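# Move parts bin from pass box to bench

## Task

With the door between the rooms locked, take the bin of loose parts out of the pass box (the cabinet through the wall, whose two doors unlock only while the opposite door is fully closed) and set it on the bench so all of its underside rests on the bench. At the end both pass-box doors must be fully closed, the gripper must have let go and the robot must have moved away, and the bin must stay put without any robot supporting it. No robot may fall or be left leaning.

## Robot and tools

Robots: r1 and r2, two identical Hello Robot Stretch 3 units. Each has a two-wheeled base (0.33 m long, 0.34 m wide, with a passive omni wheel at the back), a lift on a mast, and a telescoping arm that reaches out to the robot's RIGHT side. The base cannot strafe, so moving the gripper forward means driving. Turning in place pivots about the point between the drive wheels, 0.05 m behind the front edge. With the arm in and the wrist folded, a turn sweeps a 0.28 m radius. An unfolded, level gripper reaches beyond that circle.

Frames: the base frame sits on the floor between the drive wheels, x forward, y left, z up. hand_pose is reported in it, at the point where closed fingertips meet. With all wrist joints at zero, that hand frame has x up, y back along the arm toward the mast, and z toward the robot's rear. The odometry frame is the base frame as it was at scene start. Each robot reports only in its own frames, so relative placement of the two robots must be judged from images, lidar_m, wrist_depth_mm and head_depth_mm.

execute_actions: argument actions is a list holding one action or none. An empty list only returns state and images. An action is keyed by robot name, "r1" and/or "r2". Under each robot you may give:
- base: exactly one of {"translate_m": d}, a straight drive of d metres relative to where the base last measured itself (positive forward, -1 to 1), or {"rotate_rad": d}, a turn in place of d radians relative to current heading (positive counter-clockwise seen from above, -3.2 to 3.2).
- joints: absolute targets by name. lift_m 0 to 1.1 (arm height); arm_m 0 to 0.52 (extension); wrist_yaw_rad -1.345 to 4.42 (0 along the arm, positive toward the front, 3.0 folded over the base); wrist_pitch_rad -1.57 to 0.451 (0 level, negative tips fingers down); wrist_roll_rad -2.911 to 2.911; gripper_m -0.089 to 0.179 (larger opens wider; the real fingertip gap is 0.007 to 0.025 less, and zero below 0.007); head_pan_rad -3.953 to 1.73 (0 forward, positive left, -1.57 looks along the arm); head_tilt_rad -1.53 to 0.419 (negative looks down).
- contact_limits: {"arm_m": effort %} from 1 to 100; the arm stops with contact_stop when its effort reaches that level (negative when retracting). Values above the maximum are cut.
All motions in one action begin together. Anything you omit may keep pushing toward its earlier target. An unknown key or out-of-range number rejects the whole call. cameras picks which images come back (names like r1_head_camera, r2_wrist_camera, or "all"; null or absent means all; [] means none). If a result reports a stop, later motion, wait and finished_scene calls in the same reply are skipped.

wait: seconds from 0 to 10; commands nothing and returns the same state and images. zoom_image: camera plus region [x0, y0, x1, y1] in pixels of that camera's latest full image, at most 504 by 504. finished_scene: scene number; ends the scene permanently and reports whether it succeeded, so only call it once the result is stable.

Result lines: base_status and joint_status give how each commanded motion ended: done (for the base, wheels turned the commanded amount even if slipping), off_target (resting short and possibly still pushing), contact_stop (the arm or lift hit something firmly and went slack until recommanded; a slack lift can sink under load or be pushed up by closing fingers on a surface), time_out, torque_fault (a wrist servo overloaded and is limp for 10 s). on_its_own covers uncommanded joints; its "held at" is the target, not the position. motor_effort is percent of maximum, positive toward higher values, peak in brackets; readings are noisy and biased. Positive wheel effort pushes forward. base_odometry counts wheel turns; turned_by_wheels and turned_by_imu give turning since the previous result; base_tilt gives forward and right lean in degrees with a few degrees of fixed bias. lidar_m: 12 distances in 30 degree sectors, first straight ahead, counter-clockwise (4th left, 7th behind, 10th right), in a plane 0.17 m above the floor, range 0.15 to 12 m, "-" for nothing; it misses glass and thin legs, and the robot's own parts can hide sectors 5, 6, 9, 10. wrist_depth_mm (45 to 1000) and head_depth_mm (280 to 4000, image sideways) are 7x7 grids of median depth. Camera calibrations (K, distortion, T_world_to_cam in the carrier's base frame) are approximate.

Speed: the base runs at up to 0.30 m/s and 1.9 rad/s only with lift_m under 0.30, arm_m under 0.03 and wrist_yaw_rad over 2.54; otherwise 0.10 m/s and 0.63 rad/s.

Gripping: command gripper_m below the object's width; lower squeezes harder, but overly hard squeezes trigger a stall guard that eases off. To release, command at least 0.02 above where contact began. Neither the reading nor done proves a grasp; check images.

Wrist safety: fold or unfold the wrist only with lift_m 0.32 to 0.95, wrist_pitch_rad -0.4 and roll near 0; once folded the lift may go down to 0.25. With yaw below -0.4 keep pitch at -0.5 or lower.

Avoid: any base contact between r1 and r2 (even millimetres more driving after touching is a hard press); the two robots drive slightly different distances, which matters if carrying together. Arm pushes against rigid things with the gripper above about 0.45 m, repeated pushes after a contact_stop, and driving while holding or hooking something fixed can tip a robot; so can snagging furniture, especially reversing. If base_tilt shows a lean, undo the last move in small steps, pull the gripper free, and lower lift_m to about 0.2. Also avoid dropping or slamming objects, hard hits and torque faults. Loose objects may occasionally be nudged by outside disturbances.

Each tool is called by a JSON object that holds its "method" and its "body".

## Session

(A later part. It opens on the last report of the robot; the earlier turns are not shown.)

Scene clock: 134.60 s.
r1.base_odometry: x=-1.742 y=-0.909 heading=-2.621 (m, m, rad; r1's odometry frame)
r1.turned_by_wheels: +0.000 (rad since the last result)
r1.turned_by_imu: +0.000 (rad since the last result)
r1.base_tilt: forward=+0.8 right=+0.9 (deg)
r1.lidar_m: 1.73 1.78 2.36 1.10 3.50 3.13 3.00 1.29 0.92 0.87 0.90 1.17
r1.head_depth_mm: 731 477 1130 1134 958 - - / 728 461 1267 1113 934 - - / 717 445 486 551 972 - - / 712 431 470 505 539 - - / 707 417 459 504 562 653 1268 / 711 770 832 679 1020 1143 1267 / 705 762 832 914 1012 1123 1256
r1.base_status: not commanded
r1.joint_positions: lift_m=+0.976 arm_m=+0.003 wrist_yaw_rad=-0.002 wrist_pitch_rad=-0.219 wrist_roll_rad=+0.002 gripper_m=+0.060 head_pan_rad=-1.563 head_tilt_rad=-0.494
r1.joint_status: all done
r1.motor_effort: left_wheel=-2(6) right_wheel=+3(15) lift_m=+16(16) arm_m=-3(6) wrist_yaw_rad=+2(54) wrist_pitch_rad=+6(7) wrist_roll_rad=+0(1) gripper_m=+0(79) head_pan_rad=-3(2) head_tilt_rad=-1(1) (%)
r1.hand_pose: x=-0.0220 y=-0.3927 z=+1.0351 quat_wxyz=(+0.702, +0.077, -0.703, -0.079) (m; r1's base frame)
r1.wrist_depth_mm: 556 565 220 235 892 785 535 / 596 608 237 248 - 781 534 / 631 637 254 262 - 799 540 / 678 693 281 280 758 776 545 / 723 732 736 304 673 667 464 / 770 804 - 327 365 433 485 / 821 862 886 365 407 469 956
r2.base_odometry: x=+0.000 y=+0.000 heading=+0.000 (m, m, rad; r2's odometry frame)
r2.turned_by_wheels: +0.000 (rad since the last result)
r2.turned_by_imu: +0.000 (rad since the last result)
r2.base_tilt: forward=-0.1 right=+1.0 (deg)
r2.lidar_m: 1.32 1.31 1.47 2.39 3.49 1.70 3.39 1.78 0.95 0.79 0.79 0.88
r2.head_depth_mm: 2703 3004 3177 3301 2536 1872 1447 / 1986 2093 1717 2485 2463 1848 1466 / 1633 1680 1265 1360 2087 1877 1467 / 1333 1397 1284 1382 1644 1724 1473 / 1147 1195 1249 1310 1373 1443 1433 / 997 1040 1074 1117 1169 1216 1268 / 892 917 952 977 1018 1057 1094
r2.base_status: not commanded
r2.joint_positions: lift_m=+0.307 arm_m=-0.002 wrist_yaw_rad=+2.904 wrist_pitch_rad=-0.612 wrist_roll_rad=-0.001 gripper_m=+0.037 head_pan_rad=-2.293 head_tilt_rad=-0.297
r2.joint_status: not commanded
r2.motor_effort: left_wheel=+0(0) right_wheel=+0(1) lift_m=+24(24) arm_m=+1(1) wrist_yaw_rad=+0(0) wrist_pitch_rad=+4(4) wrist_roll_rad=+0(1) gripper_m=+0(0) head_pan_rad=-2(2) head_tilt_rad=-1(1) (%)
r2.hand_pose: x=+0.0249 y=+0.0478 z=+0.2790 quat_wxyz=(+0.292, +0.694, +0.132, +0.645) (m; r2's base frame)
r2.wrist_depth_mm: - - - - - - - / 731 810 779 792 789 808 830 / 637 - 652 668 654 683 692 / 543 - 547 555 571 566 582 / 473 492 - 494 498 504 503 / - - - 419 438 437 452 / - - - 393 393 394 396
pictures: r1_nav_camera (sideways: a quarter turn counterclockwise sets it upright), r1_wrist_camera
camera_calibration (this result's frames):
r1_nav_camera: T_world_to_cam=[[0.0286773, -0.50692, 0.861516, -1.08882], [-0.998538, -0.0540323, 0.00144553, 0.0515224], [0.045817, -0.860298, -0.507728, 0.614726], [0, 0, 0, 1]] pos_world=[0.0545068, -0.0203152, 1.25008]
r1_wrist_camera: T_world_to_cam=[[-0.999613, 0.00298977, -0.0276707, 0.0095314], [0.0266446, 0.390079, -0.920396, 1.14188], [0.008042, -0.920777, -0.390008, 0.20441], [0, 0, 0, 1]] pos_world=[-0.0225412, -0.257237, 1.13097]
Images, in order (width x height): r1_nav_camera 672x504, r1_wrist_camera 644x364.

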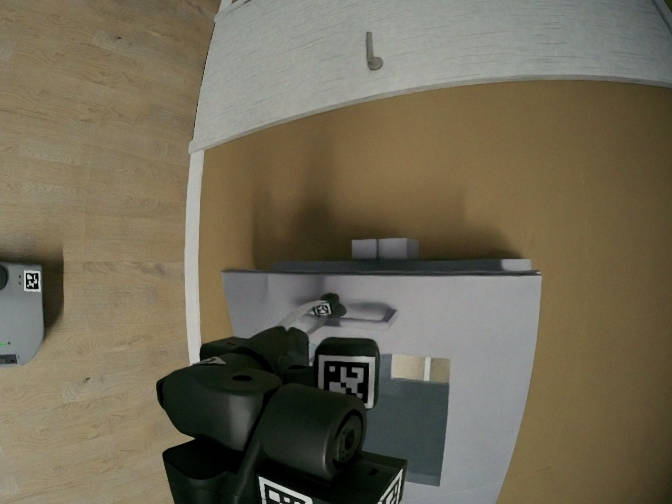

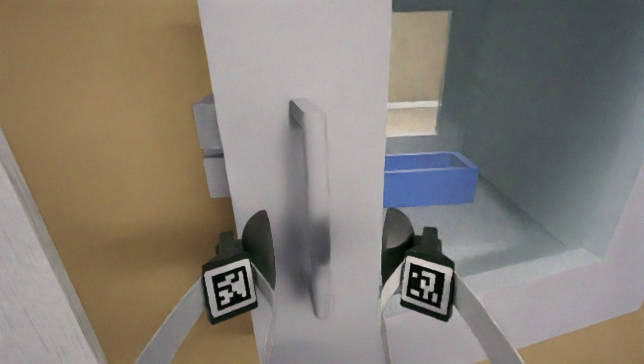

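{"method": "execute_actions", "body": {"actions": [{"r1":{"base":{"translate_m":0.15},"joints":{"gripper_m":0.17}}}], "cameras": []}}

{"method": "execute_actions", "body": {"actions": [{"r1":{"joints":{"gripper_m":0.0,"lift_m":0.81,"head_pan_rad":-1.9,"head_tilt_rad":-0.7}}}], "cameras": ["r1_nav_camera","r1_wrist_camera","r1_head_camera"]}}

Scene clock: 146.00 s.
r1.base_odometry: x=-1.872 y=-0.984 heading=-2.621 (m, m, rad; r1's odometry frame)
r1.turned_by_wheels: +0.000 (rad since the last result)
r1.turned_by_imu: +0.000 (rad since the last result)
r1.base_tilt: forward=+0.8 right=+0.9 (deg)
r1.lidar_m: 1.58 1.63 2.17 1.08 3.50 3.29 3.15 1.28 0.91 0.87 0.89 1.16
r1.head_depth_mm: 728 432 476 517 576 - - / 724 428 462 506 556 - - / 720 585 633 676 731 - - / 715 772 830 727 982 - - / 711 771 838 919 1010 1146 1271 / 706 764 833 911 994 1129 1251 / 703 757 824 904 1002 1118 1242
r1.base_status: done
r1.joint_positions: lift_m=+0.976 arm_m=+0.003 wrist_yaw_rad=-0.002 wrist_pitch_rad=-0.219 wrist_roll_rad=+0.002 gripper_m=+0.170 head_pan_rad=-1.563 head_tilt_rad=-0.494
r1.joint_status: all done
r1.motor_effort: left_wheel=-2(3) right_wheel=+3(6) lift_m=+15(16) arm_m=-4(4) wrist_yaw_rad=+2(2) wrist_pitch_rad=+6(6) wrist_roll_rad=-1(1) gripper_m=-1(82) head_pan_rad=-3(3) head_tilt_rad=-2(2) (%)
r1.hand_pose: x=-0.0220 y=-0.3927 z=+1.0351 quat_wxyz=(+0.702, +0.077, -0.703, -0.078) (m; r1's base frame)
r1.wrist_depth_mm: 542 552 566 559 234 228 616 / 574 590 598 585 248 242 659 / 605 632 633 624 267 256 682 / 650 684 691 683 275 279 732 / 694 710 735 735 298 309 651 / 761 778 799 819 328 328 427 / 833 858 872 905 352 393 458
r2.base_odometry: x=+0.000 y=+0.000 heading=+0.000 (m, m, rad; r2's odometry frame)
r2.turned_by_wheels: +0.000 (rad since the last result)
r2.turned_by_imu: -0.001 (rad since the last result)
r2.base_tilt: forward=-0.1 right=+0.9 (deg)
r2.lidar_m: 1.32 1.31 1.47 2.40 3.49 1.70 3.41 1.78 0.95 0.79 0.79 0.88
r2.head_depth_mm: 2656 3001 3133 3281 2572 1836 1461 / 2017 2117 1688 2505 2465 1873 1459 / 1601 1664 1264 1371 2122 1872 1464 / 1343 1395 1285 1395 1650 1722 1472 / 1149 1210 1246 1314 1372 1448 1440 / 997 1035 1080 1125 1172 1216 1278 / 890 920 952 982 1016 1056 1096
r2.base_status: not commanded
r2.joint_positions: lift_m=+0.307 arm_m=-0.002 wrist_yaw_rad=+2.904 wrist_pitch_rad=-0.612 wrist_roll_rad=-0.001 gripper_m=+0.037 head_pan_rad=-2.293 head_tilt_rad=-0.297
r2.joint_status: not commanded
r2.motor_effort: left_wheel=+0(0) right_wheel=+0(1) lift_m=+24(24) arm_m=+1(1) wrist_yaw_rad=+0(0) wrist_pitch_rad=+4(3) wrist_roll_rad=+0(0) gripper_m=+0(1) head_pan_rad=-2(3) head_tilt_rad=-1(1) (%)
r2.hand_pose: x=+0.0249 y=+0.0478 z=+0.2790 quat_wxyz=(+0.292, +0.694, +0.132, +0.645) (m; r2's base frame)
r2.wrist_depth_mm: - - - - - - - / 742 809 767 801 804 811 830 / 643 - 656 662 678 700 691 / 550 - 558 568 569 585 587 / 477 484 - 492 500 498 503 / - - - 421 446 437 449 / - - - 389 389 391 399
pictures: none
No camera images: the call's "cameras" was empty. Leave "cameras" out to get every camera's image.

Scene clock: 148.33 s.
r1.base_odometry: x=-1.872 y=-0.984 heading=-2.621 (m, m, rad; r1's odometry frame)
r1.turned_by_wheels: +0.000 (rad since the last result)
r1.turned_by_imu: +0.000 (rad since the last result)
r1.base_tilt: forward=+0.8 right=+0.9 (deg)
r1.lidar_m: 1.58 1.62 2.17 1.09 3.53 3.29 3.15 1.28 0.91 0.87 0.89 1.16
r1.head_depth_mm: 555 897 939 938 1625 1420 1250 / 509 1050 1097 843 1565 1455 - / 471 1237 1104 803 1463 1450 - / 438 490 545 645 767 1437 - / 409 454 512 587 700 1411 - / 413 569 650 796 1169 - 1170 / 572 733 655 977 1131 1302 1190
r1.base_status: not commanded
r1.joint_positions: lift_m=+0.811 arm_m=+0.003 wrist_yaw_rad=-0.002 wrist_pitch_rad=-0.219 wrist_roll_rad=+0.002 gripper_m=+0.000 head_pan_rad=-1.893 head_tilt_rad=-0.691
r1.joint_status: all done
r1.motor_effort: left_wheel=-1(2) right_wheel=+2(2) lift_m=+15(16) arm_m=-3(4) wrist_yaw_rad=+0(2) wrist_pitch_rad=+6(6) wrist_roll_rad=-1(1) gripper_m=-3(84) head_pan_rad=-3(16) head_tilt_rad=-3(18) (%)
r1.hand_pose: x=-0.0219 y=-0.3927 z=+0.8701 quat_wxyz=(+0.702, +0.077, -0.703, -0.078) (m; r1's base frame)
r1.wrist_depth_mm: 550 556 564 374 234 227 622 / 572 592 608 596 247 240 647 / 607 626 646 632 266 263 654 / 643 677 693 687 276 288 332 / 693 727 738 719 298 316 355 / 749 794 801 - 318 349 857 / 846 846 895 887 911 918 930
r2.base_odometry: x=+0.000 y=+0.000 heading=+0.000 (m, m, rad; r2's odometry frame)
r2.turned_by_wheels: +0.000 (rad since the last result)
r2.turned_by_imu: -0.001 (rad since the last result)
r2.base_tilt: forward=-0.1 right=+1.2 (deg)
r2.lidar_m: 1.31 1.31 1.47 2.39 3.49 1.71 3.42 1.79 0.95 0.79 0.79 0.89
r2.head_depth_mm: 2692 3002 3199 3318 2565 1863 1464 / 2001 2118 1706 2470 2462 1843 1461 / 1615 1685 1266 1364 2103 1867 1465 / 1348 1395 1284 1373 1636 1712 1467 / 1146 1195 1250 1309 1378 1436 1439 / 1006 1040 1076 1123 1168 1218 1271 / 887 918 945 980 1019 1057 1091
r2.base_status: not commanded
r2.joint_positions: lift_m=+0.307 arm_m=-0.002 wrist_yaw_rad=+2.904 wrist_pitch_rad=-0.612 wrist_roll_rad=-0.001 gripper_m=+0.037 head_pan_rad=-2.293 head_tilt_rad=-0.297
r2.joint_status: not commanded
r2.motor_effort: left_wheel=+0(0) right_wheel=+0(1) lift_m=+24(24) arm_m=+1(2) wrist_yaw_rad=+0(0) wrist_pitch_rad=+3(3) wrist_roll_rad=+1(0) gripper_m=+0(0) head_pan_rad=-3(2) head_tilt_rad=-1(1) (%)
r2.hand_pose: x=+0.0249 y=+0.0478 z=+0.2790 quat_wxyz=(+0.292, +0.694, +0.132, +0.645) (m; r2's base frame)
r2.wrist_depth_mm: - - - - - - - / 738 769 793 793 821 837 836 / 638 - 656 665 685 672 703 / 541 - 564 575 581 577 577 / 472 494 - 492 490 500 504 / - - - 426 435 441 449 / - - - 391 388 391 394
pictures: r1_head_camera (sideways: a quarter turn clockwise sets it upright), r1_nav_camera (sideways: a quarter turn counterclockwise sets it upright), r1_wrist_camera
camera_calibration (this result's frames):
r1_head_camera: T_world_to_cam=[[0.182709, 0.587234, -0.788526, 1.04619], [0.944412, -0.32779, -0.025284, 0.0288508], [-0.273319, -0.740074, -0.614481, 0.755823], [0, 0, 0, 1]] pos_world=[-0.0118142, -0.0455351, 1.29011]
r1_nav_camera: T_world_to_cam=[[-0.187309, -0.639426, 0.745687, -0.936504], [-0.962004, 0.272929, -0.00761002, 0.0630881], [-0.198654, -0.71878, -0.666252, 0.822447], [0, 0, 0, 1]] pos_world=[0.048657, -0.024885, 1.24678]
r1_wrist_camera: T_world_to_cam=[[-0.999613, 0.00281815, -0.0276707, 0.00494155], [0.0265776, 0.39008, -0.920397, 0.990058], [0.00819997, -0.920777, -0.390004, 0.140078], [0, 0, 0, 1]] pos_world=[-0.0225224, -0.257235, 0.966014]
Images, in order (width x height): r1_head_camera 896x504, r1_nav_camera 672x504, r1_wrist_camera 644x364.

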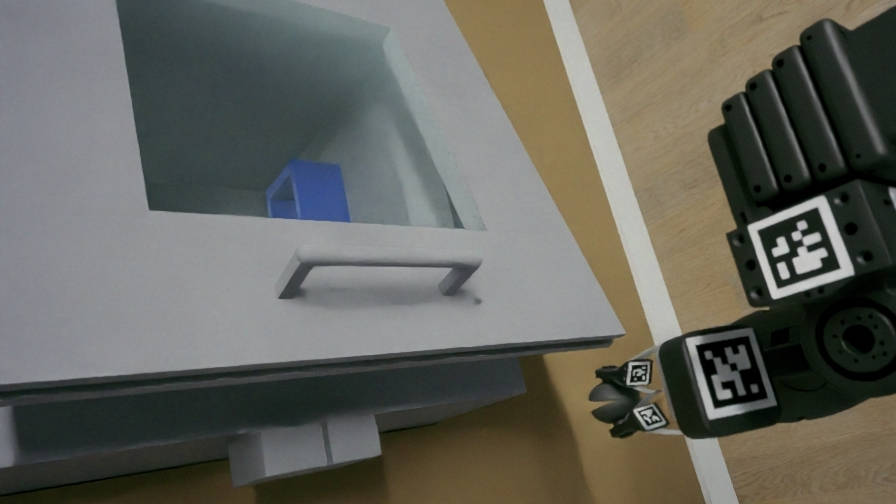

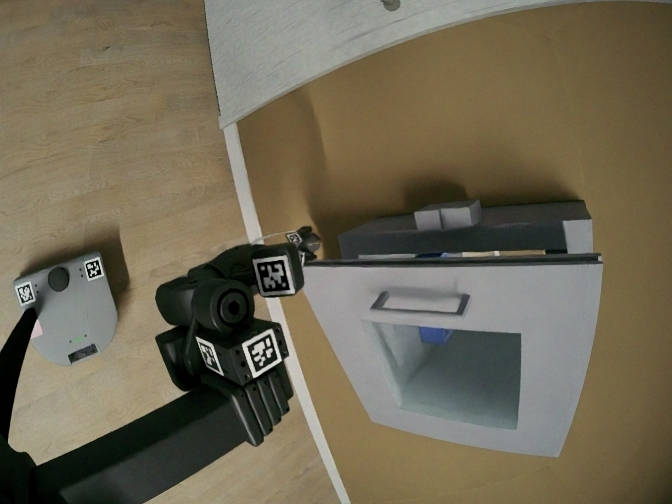

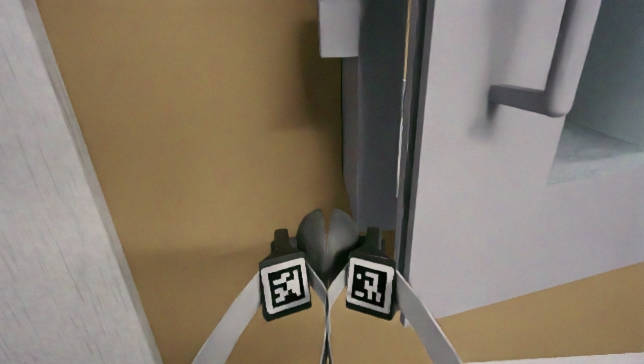

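{"method": "execute_actions", "body": {"actions": [{"r1":{"joints":{"arm_m":0.16,"lift_m":0.84},"contact_limits":{"arm_m":15}}}], "cameras": ["r1_wrist_camera"]}}

{"method": "execute_actions", "body": {"actions": [{"r1":{"base":{"translate_m":-0.2}}}], "cameras": ["r1_wrist_camera","r1_nav_camera"]}}

Scene clock: 154.43 s.
r1.base_odometry: x=-1.872 y=-0.984 heading=-2.621 (m, m, rad; r1's odometry frame)
r1.turned_by_wheels: +0.000 (rad since the last result)
r1.turned_by_imu: +0.000 (rad since the last result)
r1.base_tilt: forward=+0.8 right=+0.9 (deg)
r1.lidar_m: 1.58 1.62 2.17 1.08 3.52 3.29 3.15 1.28 0.91 0.87 0.89 1.16
r1.head_depth_mm: 555 897 936 937 1616 1424 - / 510 1052 1094 844 1569 - - / 471 1238 1100 811 1125 - 1183 / 437 491 545 612 - 1380 1205 / 409 454 512 571 - 1372 1200 / 413 570 649 754 - 1339 1194 / 571 728 655 960 1138 1305 1194
r1.base_status: not commanded
r1.joint_positions: lift_m=+0.839 arm_m=+0.160 wrist_yaw_rad=-0.001 wrist_pitch_rad=-0.219 wrist_roll_rad=+0.002 gripper_m=+0.000 head_pan_rad=-1.893 head_tilt_rad=-0.691
r1.joint_status: all done
r1.motor_effort: left_wheel=-1(2) right_wheel=+2(3) lift_m=+51(51) arm_m=+3(3) wrist_yaw_rad=+1(2) wrist_pitch_rad=+6(6) wrist_roll_rad=-1(1) gripper_m=-3(3) head_pan_rad=-2(3) head_tilt_rad=-3(2) (%)
r1.contact_limits: arm_m 15 (drawing in: default 25, maximum 41; extending or still: default 33, maximum 55)
r1.hand_pose: x=-0.0217 y=-0.5495 z=+0.8987 quat_wxyz=(+0.702, +0.077, -0.703, -0.078) (m; r1's base frame)
r1.wrist_depth_mm: 409 411 417 208 228 - 89 / 436 442 445 218 243 - 83 / 466 470 480 473 264 537 85 / 499 508 513 515 284 118 90 / 535 545 554 538 308 123 97 / 560 587 597 - 340 131 107 / 610 642 656 666 677 140 122
r2.base_odometry: x=+0.000 y=+0.000 heading=+0.000 (m, m, rad; r2's odometry frame)
r2.turned_by_wheels: +0.000 (rad since the last result)
r2.turned_by_imu: -0.001 (rad since the last result)
r2.base_tilt: forward=-0.1 right=+1.0 (deg)
r2.lidar_m: 1.31 1.31 1.47 2.38 3.48 1.70 3.41 1.78 0.95 0.79 0.79 0.89
r2.head_depth_mm: 2687 2966 3155 3370 2519 1859 1474 / 2000 2107 1719 2495 2460 1839 1457 / 1619 1664 1255 1365 2121 1866 1463 / 1345 1389 1287 1376 1641 1721 1468 / 1146 1195 1252 1306 1367 1441 1438 / 1001 1034 1078 1120 1180 1213 1270 / 893 918 946 980 1021 1057 1095
r2.base_status: not commanded
r2.joint_positions: lift_m=+0.307 arm_m=-0.002 wrist_yaw_rad=+2.904 wrist_pitch_rad=-0.612 wrist_roll_rad=-0.001 gripper_m=+0.037 head_pan_rad=-2.293 head_tilt_rad=-0.297
r2.joint_status: not commanded
r2.motor_effort: left_wheel=+0(0) right_wheel=-1(0) lift_m=+24(24) arm_m=+1(0) wrist_yaw_rad=+0(0) wrist_pitch_rad=+4(3) wrist_roll_rad=+1(1) gripper_m=+0(0) head_pan_rad=-2(3) head_tilt_rad=-1(1) (%)
r2.hand_pose: x=+0.0249 y=+0.0478 z=+0.2790 quat_wxyz=(+0.292, +0.694, +0.132, +0.645) (m; r2's base frame)
r2.wrist_depth_mm: - - - - - - - / 719 784 798 800 804 820 842 / 642 - 645 671 679 673 698 / 548 - 561 562 566 578 574 / 480 492 - 499 487 504 505 / - - - 424 449 440 442 / - - - 390 394 392 399
pictures: r1_wrist_camera
camera_calibration (this result's frames):
r1_wrist_camera: T_world_to_cam=[[-0.999615, 0.00188206, -0.0276707, 0.00588903], [0.0262124, 0.390103, -0.920398, 1.07754], [0.00906221, -0.920769, -0.390003, 0.0068275], [0, 0, 0, 1]] pos_world=[-0.0224199, -0.414076, 0.99459]
Images, in order (width x height): r1_wrist_camera 644x364.

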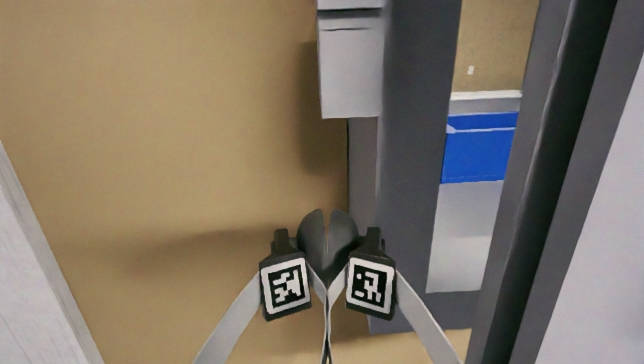

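Scene clock: 167.87 s.
torque_fault: r1.wrist_yaw_rad switched itself off since the last result.
r1.base_odometry: x=-1.699 y=-0.884 heading=-2.621 (m, m, rad; r1's odometry frame)
r1.turned_by_wheels: +0.000 (rad since the last result)
r1.turned_by_imu: +0.054 (rad since the last result)
r1.base_tilt: forward=+0.9 right=+0.9 (deg)
r1.lidar_m: 1.78 1.86 1.11 1.12 1.12 3.05 2.97 1.22 0.90 0.87 0.91 1.24
r1.head_depth_mm: 588 679 830 1336 1582 1423 - / 548 678 754 867 1538 - - / 512 976 1038 824 1365 - 1195 / 482 1188 1088 918 - 1406 1202 / 454 3996 1032 945 - 1402 1197 / 430 2895 1009 628 - 1359 1194 / 407 448 495 546 - 1327 1190
r1.base_status: done
r1.joint_positions: lift_m=+0.839 arm_m=+0.160 wrist_yaw_rad=+0.562 wrist_pitch_rad=-0.217 wrist_roll_rad=+0.004 gripper_m=+0.000 head_pan_rad=-1.894 head_tilt_rad=-0.695
r1.joint_status: not commanded
r1.on_its_own: wrist_yaw_rad is off since a torque_fault, and then holds where it rests, not at your +0.000
r1.motor_effort: left_wheel=+0(54) right_wheel=+1(63) lift_m=+48(51) arm_m=+0(4) wrist_yaw_rad=+0(100) wrist_pitch_rad=+5(7) wrist_roll_rad=-2(2) gripper_m=-3(12) head_pan_rad=-2(2) head_tilt_rad=-3(3) (%)
r1.hand_pose: x=+0.1092 y=-0.5123 z=+0.8995 quat_wxyz=(+0.696, +0.269, -0.655, +0.121) (m; r1's base frame)
r1.wrist_depth_mm: - 764 628 528 100 92 85 / - 843 690 562 106 97 89 / - 970 734 608 113 102 94 / - - 805 651 120 109 99 / - - 887 717 129 116 105 / - - - - 135 124 90 / - - - 850 154 133 65
r2.base_odometry: x=+0.000 y=+0.000 heading=+0.000 (m, m, rad; r2's odometry frame)
r2.turned_by_wheels: +0.000 (rad since the last result)
r2.turned_by_imu: -0.003 (rad since the last result)
r2.base_tilt: forward=-0.1 right=+1.1 (deg)
r2.lidar_m: 1.32 1.31 1.47 2.39 3.49 1.71 3.40 1.78 0.95 0.79 0.79 0.88
r2.head_depth_mm: 2639 3001 3174 3369 2550 1840 1454 / 2036 2118 1710 2479 2472 1872 1470 / 1610 1680 1265 1359 2119 1846 1467 / 1341 1388 1286 1381 1624 1701 1479 / 1154 1195 1251 1314 1359 1434 1428 / 1002 1042 1085 1116 1160 1220 1283 / 889 917 947 981 1018 1057 1096
r2.base_status: not commanded
r2.joint_positions: lift_m=+0.307 arm_m=-0.002 wrist_yaw_rad=+2.904 wrist_pitch_rad=-0.612 wrist_roll_rad=-0.001 gripper_m=+0.037 head_pan_rad=-2.293 head_tilt_rad=-0.297
r2.joint_status: not commanded
r2.motor_effort: left_wheel=+0(0) right_wheel=-2(1) lift_m=+24(24) arm_m=+2(1) wrist_yaw_rad=+0(0) wrist_pitch_rad=+4(3) wrist_roll_rad=+1(0) gripper_m=+0(0) head_pan_rad=-2(3) head_tilt_rad=-1(1) (%)
r2.hand_pose: x=+0.0249 y=+0.0478 z=+0.2790 quat_wxyz=(+0.292, +0.694, +0.132, +0.645) (m; r2's base frame)
r2.wrist_depth_mm: - - - - - - - / 751 820 804 805 807 834 872 / 642 - 655 668 664 666 661 / 551 - 563 565 561 571 574 / 479 488 - 486 500 497 504 / - - - 429 437 446 447 / - - - 400 395 395 399
pictures: r1_nav_camera (sideways: a quarter turn counterclockwise sets it upright), r1_wrist_camera
camera_calibration (this result's frames):
r1_nav_camera: T_world_to_cam=[[-0.188907, -0.642001, 0.743068, -0.93308], [-0.961708, 0.273965, -0.00778878, 0.063319], [-0.198574, -0.716085, -0.669171, 0.826243], [0, 0, 0, 1]] pos_world=[0.0486997, -0.0247243, 1.24673]
r1_wrist_camera: T_world_to_cam=[[-0.846375, -0.531748, -0.0298952, -0.151427], [-0.182799, 0.342764, -0.921465, 1.0599], [0.500234, -0.77444, -0.38731, 0.0591262], [0, 0, 0, 1]] pos_world=[0.0360085, -0.398028, 0.995038]
Images, in order (width x height): r1_nav_camera 672x504, r1_wrist_camera 644x364.

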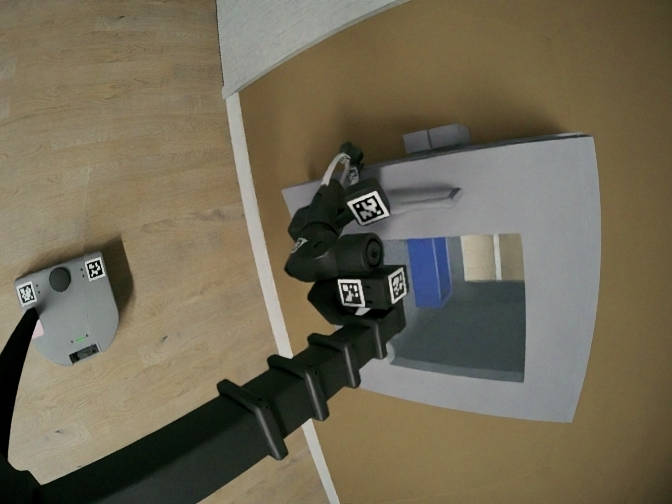

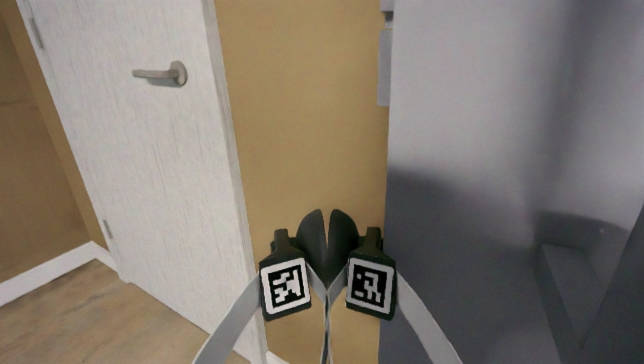

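{"method": "execute_actions", "body": {"actions": [{"r1":{"base":{"translate_m":0.12},"joints":{"arm_m":0.0}}}], "cameras": []}}

{"method": "wait", "body": {"seconds": 6}}

{"method": "execute_actions", "body": {"actions": [{"r1":{"base":{"translate_m":-0.15},"joints":{"wrist_yaw_rad":0,"gripper_m":0.1,"lift_m":0.975,"wrist_pitch_rad":-0.22,"head_pan_rad":-1.57}}}], "cameras": ["r1_wrist_camera","r1_nav_camera"]}}

Scene clock: 179.60 s.
r1.base_odometry: x=-1.803 y=-0.944 heading=-2.621 (m, m, rad; r1's odometry frame)
r1.turned_by_wheels: +0.000 (rad since the last result)
r1.turned_by_imu: -0.001 (rad since the last result)
r1.base_tilt: forward=+0.8 right=+0.9 (deg)
r1.lidar_m: 1.66 1.72 2.39 1.08 3.56 3.16 3.07 1.22 0.90 0.88 0.92 1.24
r1.head_depth_mm: 558 847 816 924 1592 1453 - / 519 1004 1054 857 1534 1489 - / 485 1214 1097 797 1431 1480 - / 456 1280 1053 753 1345 1477 - / 430 479 525 603 724 1403 - / 407 451 504 582 822 1362 - / 400 552 630 985 1153 - -
r1.base_status: done
r1.joint_positions: lift_m=+0.839 arm_m=+0.003 wrist_yaw_rad=+0.562 wrist_pitch_rad=-0.217 wrist_roll_rad=+0.004 gripper_m=+0.000 head_pan_rad=-1.894 head_tilt_rad=-0.695
r1.joint_status: all done
joint sent to its limit — the command would take r1.arm_m past its lower limit, so that joint was sent only as far as its limit.
r1.on_its_own: wrist_yaw_rad is held at +0.562, not at your +0.000, since a torque_fault
r1.motor_effort: left_wheel=+0(5) right_wheel=+1(5) lift_m=+48(48) arm_m=-3(3) wrist_yaw_rad=+0(1) wrist_pitch_rad=+5(5) wrist_roll_rad=-2(2) gripper_m=-2(2) head_pan_rad=-2(3) head_tilt_rad=-2(1) (%)
r1.hand_pose: x=+0.1092 y=-0.3552 z=+0.8995 quat_wxyz=(+0.696, +0.269, -0.655, +0.121) (m; r1's base frame)
r1.wrist_depth_mm: - - 823 693 601 530 299 / - - 894 749 638 557 316 / - - 996 789 676 586 346 / - - - 861 716 622 359 / - - - 913 772 662 375 / - - - - 793 698 270 / - - - - 935 750 260
r2.base_odometry: x=+0.000 y=+0.000 heading=+0.000 (m, m, rad; r2's odometry frame)
r2.turned_by_wheels: +0.000 (rad since the last result)
r2.turned_by_imu: -0.003 (rad since the last result)
r2.base_tilt: forward=-0.2 right=+0.9 (deg)
r2.lidar_m: 1.32 1.31 1.47 2.39 3.48 1.70 3.41 1.78 0.95 0.79 0.79 0.88
r2.head_depth_mm: 2660 2970 3146 3315 2542 1846 1445 / 2027 2104 1710 2523 2457 1864 1462 / 1611 1675 1267 1373 2114 1850 1467 / 1347 1386 1283 1373 1635 1718 1463 / 1148 1199 1250 1313 1379 1439 1440 / 1002 1038 1074 1121 1175 1216 1278 / 888 921 944 979 1020 1059 1099
r2.base_status: not commanded
r2.joint_positions: lift_m=+0.307 arm_m=-0.002 wrist_yaw_rad=+2.904 wrist_pitch_rad=-0.612 wrist_roll_rad=-0.001 gripper_m=+0.037 head_pan_rad=-2.293 head_tilt_rad=-0.297
r2.joint_status: not commanded
r2.motor_effort: left_wheel=+0(0) right_wheel=-1(1) lift_m=+24(24) arm_m=+0(1) wrist_yaw_rad=+0(0) wrist_pitch_rad=+3(3) wrist_roll_rad=+1(0) gripper_m=+0(0) head_pan_rad=-2(3) head_tilt_rad=-1(1) (%)
r2.hand_pose: x=+0.0249 y=+0.0478 z=+0.2790 quat_wxyz=(+0.292, +0.694, +0.132, +0.645) (m; r2's base frame)
r2.wrist_depth_mm: - - - - - - - / 728 801 790 795 832 818 845 / 626 - 660 650 674 670 675 / 546 - 560 565 571 572 584 / 475 488 - 484 493 504 508 / - - - 421 443 444 441 / - - - 386 397 396 398
pictures: none
No camera images: the call's "cameras" was empty. Leave "cameras" out to get every camera's image.

Scene clock: 185.60 s.
r1.base_odometry: x=-1.803 y=-0.944 heading=-2.621 (m, m, rad; r1's odometry frame)
r1.turned_by_wheels: +0.000 (rad since the last result)
r1.turned_by_imu: +0.000 (rad since the last result)
r1.base_tilt: forward=+0.8 right=+0.9 (deg)
r1.lidar_m: 1.66 1.73 2.40 1.08 3.56 3.18 3.07 1.23 0.90 0.87 0.91 1.24
r1.head_depth_mm: 558 849 819 924 1596 1456 - / 520 1006 1058 855 1530 1492 - / 485 1211 1098 797 1435 1484 - / 456 1283 1051 752 1354 1480 - / 430 479 525 603 725 1399 - / 407 450 505 581 825 1369 - / 399 551 629 982 1149 - -
r1.base_status: done
r1.joint_positions: lift_m=+0.839 arm_m=+0.003 wrist_yaw_rad=+0.562 wrist_pitch_rad=-0.217 wrist_roll_rad=+0.004 gripper_m=+0.000 head_pan_rad=-1.894 head_tilt_rad=-0.695
r1.joint_status: all done
joint sent to its limit — the command would take r1.arm_m past its lower limit, so that joint was sent only as far as its limit.
r1.on_its_own: wrist_yaw_rad is held at +0.562, not at your +0.000, since a torque_fault
r1.motor_effort: left_wheel=+0(5) right_wheel=+1(5) lift_m=+48(48) arm_m=-4(3) wrist_yaw_rad=+0(1) wrist_pitch_rad=+5(5) wrist_roll_rad=-2(2) gripper_m=-3(2) head_pan_rad=-2(3) head_tilt_rad=-1(1) (%)
r1.hand_pose: x=+0.1092 y=-0.3552 z=+0.8995 quat_wxyz=(+0.696, +0.269, -0.655, +0.121) (m; r1's base frame)
r1.wrist_depth_mm: - - 825 707 605 530 298 / - - 888 753 639 551 316 / - - 986 786 680 586 345 / - - - 850 732 615 360 / - - - 919 764 662 371 / - - - - 808 693 269 / - - - - 953 724 261
r2.base_odometry: x=+0.000 y=+0.000 heading=+0.000 (m, m, rad; r2's odometry frame)
r2.turned_by_wheels: +0.000 (rad since the last result)
r2.turned_by_imu: -0.002 (rad since the last result)
r2.base_tilt: forward=-0.1 right=+1.1 (deg)
r2.lidar_m: 1.31 1.31 1.47 2.39 3.47 1.71 3.39 1.78 0.95 0.79 0.79 0.88
r2.head_depth_mm: 2654 2949 3176 3313 2563 1848 1454 / 2013 2125 1713 2500 2459 1875 1457 / 1622 1676 1273 1356 2092 1865 1471 / 1344 1392 1287 1382 1632 1717 1472 / 1148 1197 1254 1311 1375 1439 1426 / 1003 1041 1078 1122 1179 1214 1274 / 887 916 951 984 1015 1055 1098
r2.base_status: not commanded
r2.joint_positions: lift_m=+0.307 arm_m=-0.002 wrist_yaw_rad=+2.904 wrist_pitch_rad=-0.612 wrist_roll_rad=-0.001 gripper_m=+0.037 head_pan_rad=-2.293 head_tilt_rad=-0.297
r2.joint_status: not commanded
r2.motor_effort: left_wheel=+0(0) right_wheel=-1(1) lift_m=+24(24) arm_m=+1(1) wrist_yaw_rad=+0(0) wrist_pitch_rad=+3(3) wrist_roll_rad=+1(0) gripper_m=+0(0) head_pan_rad=-3(3) head_tilt_rad=-1(1) (%)
r2.hand_pose: x=+0.0249 y=+0.0478 z=+0.2790 quat_wxyz=(+0.292, +0.694, +0.132, +0.645) (m; r2's base frame)
r2.wrist_depth_mm: - - - - - - - / 726 791 796 786 798 819 877 / 630 - 664 673 670 677 680 / 542 - 557 569 567 565 579 / 480 488 - 485 501 499 496 / - - - 432 444 439 446 / - - - 388 385 395 403
wait: 6.00 s; at rest by 0.27 s
pictures: r1_head_camera (sideways: a quarter turn clockwise sets it upright), r1_nav_camera (sideways: a quarter turn counterclockwise sets it upright), r1_wrist_camera, r2_head_camera (sideways: a quarter turn clockwise sets it upright), r2_nav_camera (sideways: a quarter turn counterclockwise sets it upright), r2_wrist_camera
camera_calibration (this result's frames):
r1_head_camera: T_world_to_cam=[[0.184305, 0.589974, -0.786106, 1.04302], [0.9441, -0.328685, -0.0253311, 0.0289139], [-0.273326, -0.737494, -0.617572, 0.759844], [0, 0, 0, 1]] pos_world=[-0.0118471, -0.0454721, 1.28992]
r1_nav_camera: T_world_to_cam=[[-0.188907, -0.642001, 0.743068, -0.93308], [-0.961708, 0.273965, -0.00778878, 0.063319], [-0.198574, -0.716086, -0.669171, 0.826243], [0, 0, 0, 1]] pos_world=[0.0486997, -0.0247243, 1.24673]
r1_wrist_camera: T_world_to_cam=[[-0.846339, -0.531805, -0.0298951, -0.0678961], [-0.182822, 0.342751, -0.921465, 1.00605], [0.500287, -0.774406, -0.38731, 0.180799], [0, 0, 0, 1]] pos_world=[0.0360148, -0.240922, 0.995038]
r2_head_camera: T_world_to_cam=[[0.233518, 0.226421, -0.945623, 1.2505], [0.757471, -0.652137, 0.0309062, -0.036551], [-0.609678, -0.723499, -0.323793, 0.38745], [0, 0, 0, 1]] pos_world=[-0.0281094, -0.0266572, 1.30909]
r2_nav_camera: T_world_to_cam=[[-0.223067, -0.167776, 0.960256, -1.20396], [-0.7132, 0.699614, -0.0434396, 0.106144], [-0.66452, -0.694544, -0.275718, 0.323692], [0, 0, 0, 1]] pos_world=[0.0222383, -0.0514362, 1.24997]
r2_wrist_camera: T_world_to_cam=[[0.961329, -0.273655, 0.0309702, -0.0256372], [-0.176029, -0.69704, -0.695089, 0.260886], [0.211802, 0.662758, -0.718256, 0.330609], [0, 0, 0, 1]] pos_world=[0.000545464, -0.0442816, 0.419595]
Images, in order (width x height): r1_head_camera 896x504, r1_nav_camera 672x504, r1_wrist_camera 644x364, r2_head_camera 896x504, r2_nav_camera 672x504, r2_wrist_camera 644x364.

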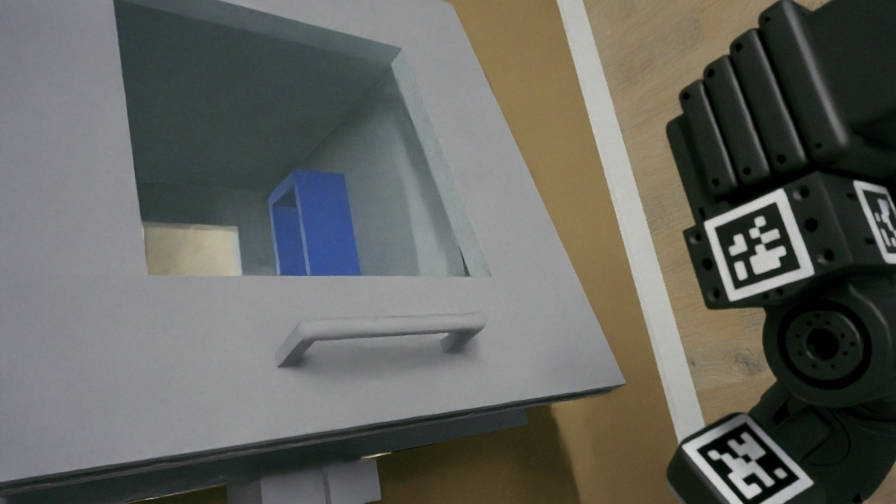

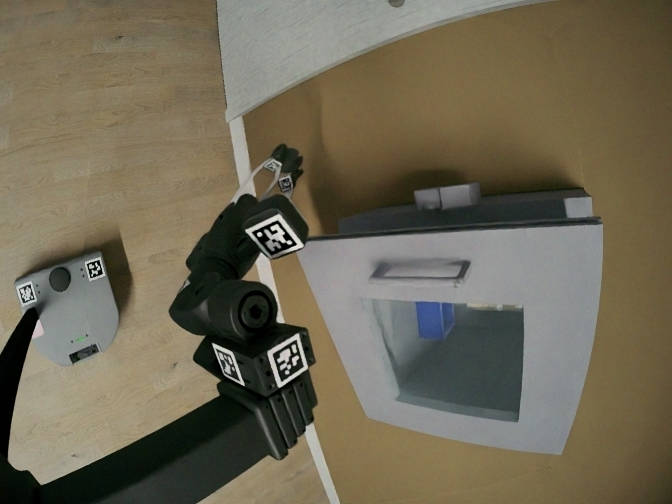

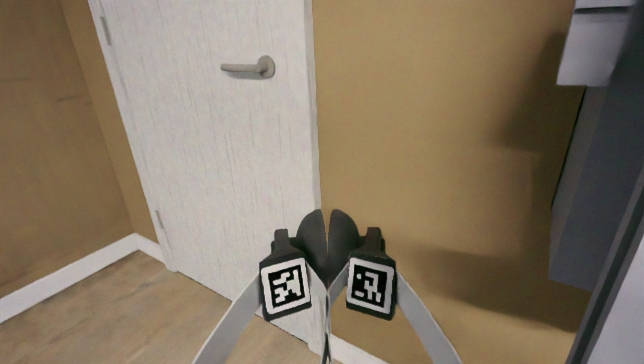

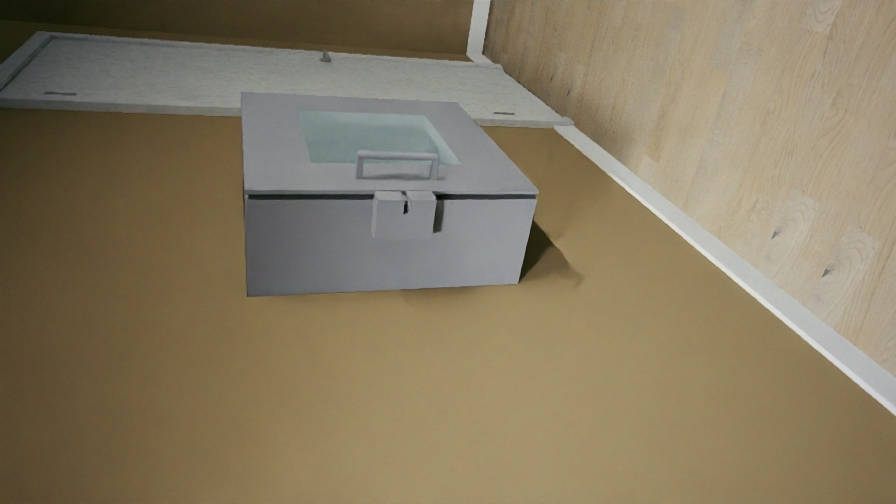

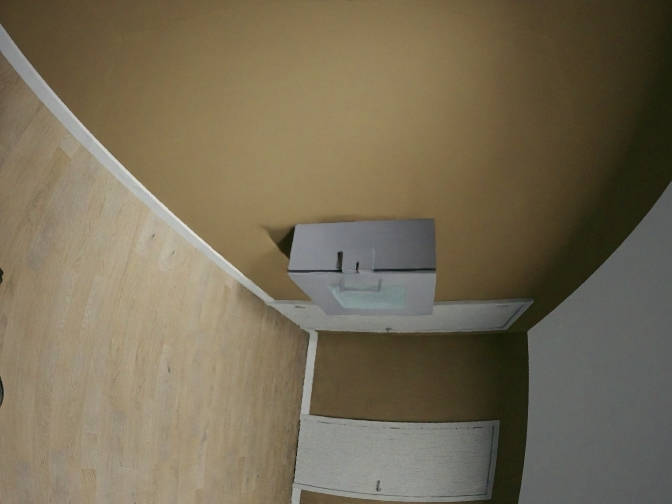

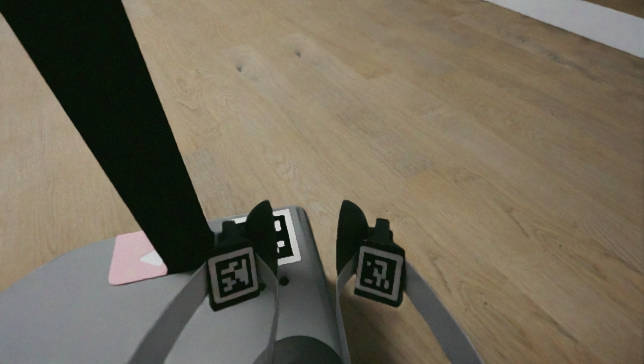

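Scene clock: 188.03 s.
r1.base_odometry: x=-1.673 y=-0.869 heading=-2.621 (m, m, rad; r1's odometry frame)
r1.turned_by_wheels: +0.000 (rad since the last result)
r1.turned_by_imu: +0.000 (rad since the last result)
r1.base_tilt: forward=+0.8 right=+0.9 (deg)
r1.lidar_m: 1.80 1.88 1.11 1.11 1.12 3.01 2.94 1.22 0.90 0.87 0.91 1.23
r1.head_depth_mm: 452 1115 1106 970 - - - / 441 - 1064 928 - - - / 430 2953 1063 - - - - / 420 477 553 - - - 1179 / 410 458 502 587 695 1399 1201 / 401 446 512 623 1213 1386 1193 / 709 793 897 1048 1237 1389 1187
r1.base_status: done
r1.joint_positions: lift_m=+0.974 arm_m=+0.003 wrist_yaw_rad=+0.002 wrist_pitch_rad=-0.235 wrist_roll_rad=+0.004 gripper_m=+0.100 head_pan_rad=-1.577 head_tilt_rad=-0.695
r1.joint_status: all done
r1.motor_effort: left_wheel=+1(5) right_wheel=+1(2) lift_m=+51(54) arm_m=-4(4) wrist_yaw_rad=-2(4) wrist_pitch_rad=+4(4) wrist_roll_rad=-2(2) gripper_m=+0(79) head_pan_rad=+3(21) head_tilt_rad=-2(1) (%)
r1.hand_pose: x=-0.0211 y=-0.3915 z=+1.0300 quat_wxyz=(+0.701, +0.083, -0.703, -0.083) (m; r1's base frame)
r1.wrist_depth_mm: 568 235 238 256 - 750 494 / 625 608 253 270 - 759 493 / 665 650 264 289 - 773 502 / 711 726 286 312 766 755 405 / 771 773 300 336 658 652 436 / 819 852 336 368 417 442 469 / 913 926 387 396 434 475 885
r2.base_odometry: x=+0.000 y=+0.000 heading=+0.000 (m, m, rad; r2's odometry frame)
r2.turned_by_wheels: +0.000 (rad since the last result)
r2.turned_by_imu: -0.001 (rad since the last result)
r2.base_tilt: forward=-0.2 right=+1.1 (deg)
r2.lidar_m: 1.31 1.31 1.47 2.38 3.50 1.70 3.41 1.78 0.95 0.79 0.79 0.89
r2.head_depth_mm: 2658 2990 3246 3378 2571 1851 1456 / 2001 2103 1723 2484 2489 1858 1460 / 1617 1671 1262 1367 2117 1869 1457 / 1351 1396 1288 1379 1637 1707 1471 / 1157 1202 1244 1308 1372 1433 1431 / 999 1043 1077 1123 1164 1221 1276 / 893 920 950 982 1015 1058 1102
r2.base_status: not commanded
r2.joint_positions: lift_m=+0.307 arm_m=-0.002 wrist_yaw_rad=+2.904 wrist_pitch_rad=-0.612 wrist_roll_rad=-0.001 gripper_m=+0.037 head_pan_rad=-2.293 head_tilt_rad=-0.297
r2.joint_status: not commanded
r2.motor_effort: left_wheel=+0(0) right_wheel=-2(1) lift_m=+24(24) arm_m=+2(1) wrist_yaw_rad=+0(0) wrist_pitch_rad=+4(4) wrist_roll_rad=+1(0) gripper_m=+0(0) head_pan_rad=-2(2) head_tilt_rad=-1(1) (%)
r2.hand_pose: x=+0.0249 y=+0.0478 z=+0.2790 quat_wxyz=(+0.292, +0.694, +0.132, +0.645) (m; r2's base frame)
r2.wrist_depth_mm: - - - - - - - / 737 774 805 800 791 803 837 / 633 - 653 665 679 677 696 / 548 - 564 573 574 566 580 / 477 497 - 494 503 499 506 / - - - 426 442 443 445 / - - - 390 394 401 401
pictures: r1_nav_camera (sideways: a quarter turn counterclockwise sets it upright), r1_wrist_camera
camera_calibration (this result's frames):
r1_nav_camera: T_world_to_cam=[[0.0204529, -0.668904, 0.743068, -0.934357], [-0.999201, -0.0392047, -0.00778878, 0.0635477], [0.0343417, -0.742315, -0.669171, 0.824822], [0, 0, 0, 1]] pos_world=[0.0542814, -0.010226, 1.24673]
r1_wrist_camera: T_world_to_cam=[[-0.999554, 0.000107063, -0.0298655, 0.0114565], [0.0273624, 0.404046, -0.91433, 1.13594], [0.0119691, -0.914739, -0.403868, 0.22028], [0, 0, 0, 1]] pos_world=[-0.0222672, -0.257474, 1.12793]
Images, in order (width x height): r1_nav_camera 672x504, r1_wrist_camera 644x364.

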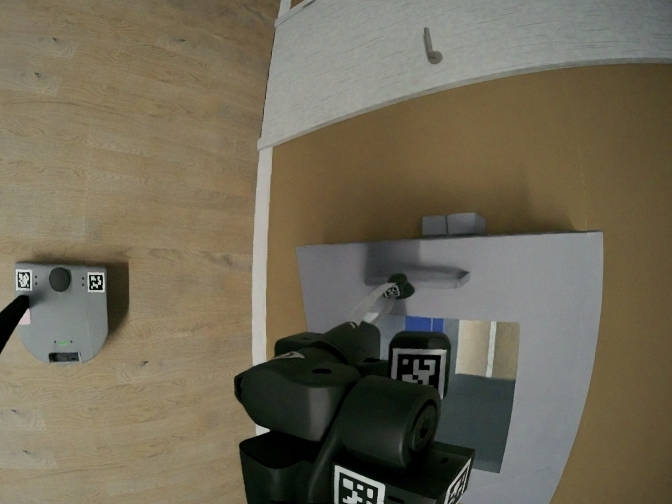

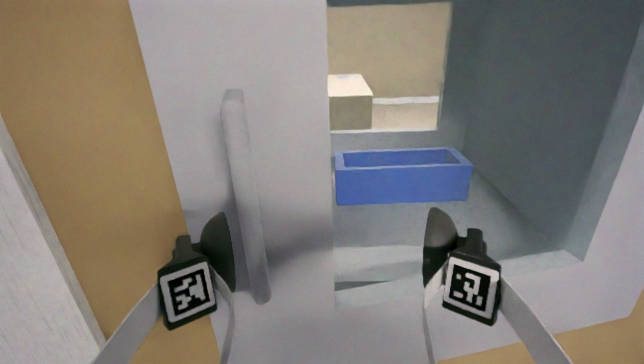

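{"method": "execute_actions", "body": {"actions": [{"r1":{"base":{"translate_m":0.06}}}], "cameras": []}}

{"method": "execute_actions", "body": {"actions": [{"r1":{"joints":{"arm_m":0.07,"lift_m":0.96}}}], "cameras": ["r1_wrist_camera","r1_nav_camera"]}}

Scene clock: 194.40 s.
r1.base_odometry: x=-1.725 y=-0.899 heading=-2.621 (m, m, rad; r1's odometry frame)
r1.turned_by_wheels: +0.000 (rad since the last result)
r1.turned_by_imu: +0.000 (rad since the last result)
r1.base_tilt: forward=+0.8 right=+0.9 (deg)
r1.lidar_m: 1.75 1.82 1.11 1.10 1.13 3.10 2.98 1.22 0.90 0.87 0.91 1.23
r1.head_depth_mm: 440 1167 1075 971 - - - / 430 3835 1066 926 - - - / 419 472 558 - - - - / 408 458 503 - - - 1176 / 399 451 516 614 1191 1401 1198 / 721 796 881 1056 1249 1390 1198 / 722 805 912 1052 1249 1392 1191
r1.base_status: done
r1.joint_positions: lift_m=+0.974 arm_m=+0.003 wrist_yaw_rad=+0.002 wrist_pitch_rad=-0.235 wrist_roll_rad=+0.004 gripper_m=+0.100 head_pan_rad=-1.577 head_tilt_rad=-0.695
r1.joint_status: not commanded
r1.motor_effort: left_wheel=+1(5) right_wheel=+1(4) lift_m=+52(52) arm_m=-3(4) wrist_yaw_rad=-1(2) wrist_pitch_rad=+4(4) wrist_roll_rad=-2(2) gripper_m=-1(0) head_pan_rad=+2(1) head_tilt_rad=-2(1) (%)
r1.hand_pose: x=-0.0211 y=-0.3915 z=+1.0300 quat_wxyz=(+0.701, +0.083, -0.703, -0.083) (m; r1's base frame)
r1.wrist_depth_mm: 596 587 234 239 - 856 565 / 623 622 254 254 - 874 567 / 658 669 393 270 - 888 577 / 706 724 690 288 748 750 575 / 762 779 743 311 593 664 550 / 843 850 814 340 389 425 447 / 931 933 934 380 415 455 885
r2.base_odometry: x=+0.000 y=+0.000 heading=+0.000 (m, m, rad; r2's odometry frame)
r2.turned_by_wheels: +0.000 (rad since the last result)
r2.turned_by_imu: -0.001 (rad since the last result)
r2.base_tilt: forward=+0.0 right=+1.2 (deg)
r2.lidar_m: 1.32 1.31 1.48 2.39 3.48 1.71 3.40 1.79 0.95 0.79 0.79 0.88
r2.head_depth_mm: 2682 2973 3170 3333 2524 1840 1456 / 2019 2149 1710 2483 2491 1868 1458 / 1614 1669 1270 1355 2121 1860 1466 / 1345 1390 1289 1380 1631 1734 1465 / 1149 1198 1250 1303 1373 1435 1424 / 1008 1036 1077 1125 1170 1223 1269 / 891 914 946 982 1018 1055 1089
r2.base_status: not commanded
r2.joint_positions: lift_m=+0.307 arm_m=-0.002 wrist_yaw_rad=+2.904 wrist_pitch_rad=-0.612 wrist_roll_rad=-0.001 gripper_m=+0.037 head_pan_rad=-2.293 head_tilt_rad=-0.297
r2.joint_status: not commanded
r2.motor_effort: left_wheel=+0(0) right_wheel=-1(1) lift_m=+24(24) arm_m=+0(1) wrist_yaw_rad=+0(0) wrist_pitch_rad=+3(4) wrist_roll_rad=+1(1) gripper_m=+0(0) head_pan_rad=-2(3) head_tilt_rad=-1(1) (%)
r2.hand_pose: x=+0.0249 y=+0.0478 z=+0.2790 quat_wxyz=(+0.292, +0.694, +0.132, +0.645) (m; r2's base frame)
r2.wrist_depth_mm: - - - - - - - / 744 833 801 794 819 824 864 / 628 - 655 647 684 689 687 / 550 - 558 566 564 587 593 / 479 494 - 491 498 501 503 / - - - 422 435 437 448 / - - - 386 392 395 398
pictures: none
No camera images: the call's "cameras" was empty. Leave "cameras" out to get every camera's image.

Scene clock: 196.07 s.
r1.base_odometry: x=-1.725 y=-0.899 heading=-2.621 (m, m, rad; r1's odometry frame)
r1.turned_by_wheels: +0.000 (rad since the last result)
r1.turned_by_imu: +0.000 (rad since the last result)
r1.base_tilt: forward=+0.8 right=+0.9 (deg)
r1.lidar_m: 1.74 1.82 1.11 1.10 1.13 3.09 2.98 1.22 0.90 0.87 0.91 1.23
r1.head_depth_mm: 440 1174 1193 - - 1357 1211 / 429 3830 1160 - - 1344 1209 / 419 472 552 - - 1345 1205 / 409 458 496 - - 1378 1204 / 399 451 517 991 1163 1390 1199 / 723 796 883 1058 1245 1386 1199 / 720 807 913 1056 1242 1383 1190
r1.base_status: not commanded
r1.joint_positions: lift_m=+0.961 arm_m=+0.070 wrist_yaw_rad=+0.001 wrist_pitch_rad=-0.235 wrist_roll_rad=+0.004 gripper_m=+0.100 head_pan_rad=-1.577 head_tilt_rad=-0.695
r1.joint_status: all done
r1.motor_effort: left_wheel=+0(0) right_wheel=+1(1) lift_m=+15(47) arm_m=+3(3) wrist_yaw_rad=-1(2) wrist_pitch_rad=+4(5) wrist_roll_rad=-2(2) gripper_m=+0(0) head_pan_rad=+2(2) head_tilt_rad=-1(2) (%)
r1.hand_pose: x=-0.0212 y=-0.4582 z=+1.0163 quat_wxyz=(+0.701, +0.084, -0.703, -0.083) (m; r1's base frame)
r1.wrist_depth_mm: 516 514 170 178 189 810 570 / 556 550 182 187 204 854 571 / 591 583 195 195 220 893 576 / 638 642 212 214 236 719 574 / 691 692 227 231 255 627 562 / 742 762 245 251 280 517 379 / 801 835 822 279 318 340 376
r2.base_odometry: x=+0.000 y=+0.000 heading=+0.000 (m, m, rad; r2's odometry frame)
r2.turned_by_wheels: +0.000 (rad since the last result)
r2.turned_by_imu: +0.000 (rad since the last result)
r2.base_tilt: forward=-0.1 right=+1.1 (deg)
r2.lidar_m: 1.32 1.31 1.47 2.39 3.48 1.70 3.40 1.78 0.95 0.79 0.79 0.88
r2.head_depth_mm: 2653 2983 3169 3353 2546 1870 1466 / 2012 2093 1702 2500 2465 1841 1450 / 1627 1672 1266 1362 2122 1849 1460 / 1349 1397 1289 1374 1630 1732 1466 / 1149 1193 1249 1308 1372 1436 1440 / 1005 1039 1075 1124 1164 1211 1273 / 890 915 949 981 1014 1053 1098
r2.base_status: not commanded
r2.joint_positions: lift_m=+0.307 arm_m=-0.002 wrist_yaw_rad=+2.904 wrist_pitch_rad=-0.612 wrist_roll_rad=-0.001 gripper_m=+0.037 head_pan_rad=-2.293 head_tilt_rad=-0.297
r2.joint_status: not commanded
r2.motor_effort: left_wheel=+0(0) right_wheel=-2(1) lift_m=+24(24) arm_m=+1(1) wrist_yaw_rad=+0(0) wrist_pitch_rad=+4(4) wrist_roll_rad=+0(0) gripper_m=+0(0) head_pan_rad=-2(3) head_tilt_rad=-1(1) (%)
r2.hand_pose: x=+0.0249 y=+0.0478 z=+0.2790 quat_wxyz=(+0.292, +0.694, +0.132, +0.645) (m; r2's base frame)
r2.wrist_depth_mm: - - - - - - - / 747 787 780 803 802 843 828 / 647 - 650 656 655 676 696 / 549 - 558 565 564 575 585 / 471 490 - 497 502 493 500 / - - - 425 444 437 442 / - - - 391 390 392 395
pictures: r1_nav_camera (sideways: a quarter turn counterclockwise sets it upright), r1_wrist_camera
camera_calibration (this result's frames):
r1_nav_camera: T_world_to_cam=[[0.0204556, -0.668904, 0.743068, -0.934357], [-0.999201, -0.0392087, -0.00778878, 0.0635477], [0.0343447, -0.742314, -0.669171, 0.824822], [0, 0, 0, 1]] pos_world=[0.0542815, -0.0102258, 1.24673]
r1_wrist_camera: T_world_to_cam=[[-0.999554, 0.000629177, -0.0298644, 0.0111692], [0.0275654, 0.404587, -0.914084, 1.15039], [0.0115076, -0.914499, -0.404424, 0.154309], [0, 0, 0, 1]] pos_world=[-0.0223224, -0.324324, 1.11429]
Images, in order (width x height): r1_nav_camera 672x504, r1_wrist_camera 644x364.

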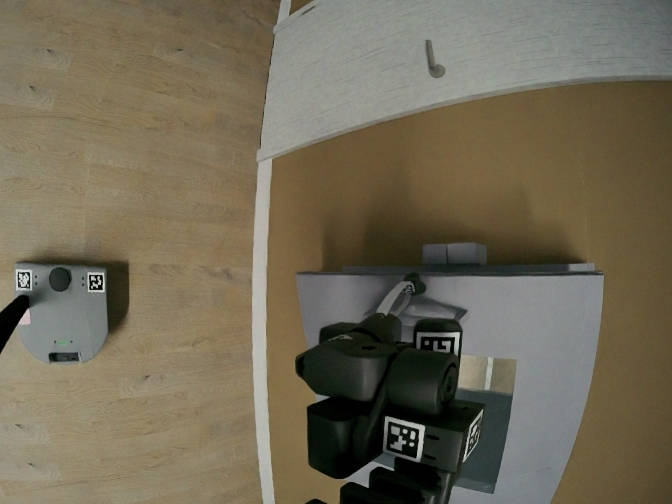

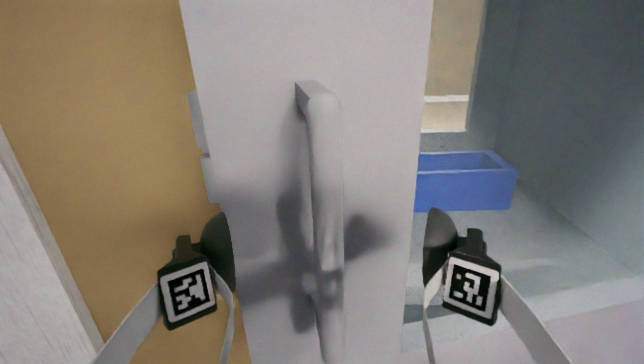

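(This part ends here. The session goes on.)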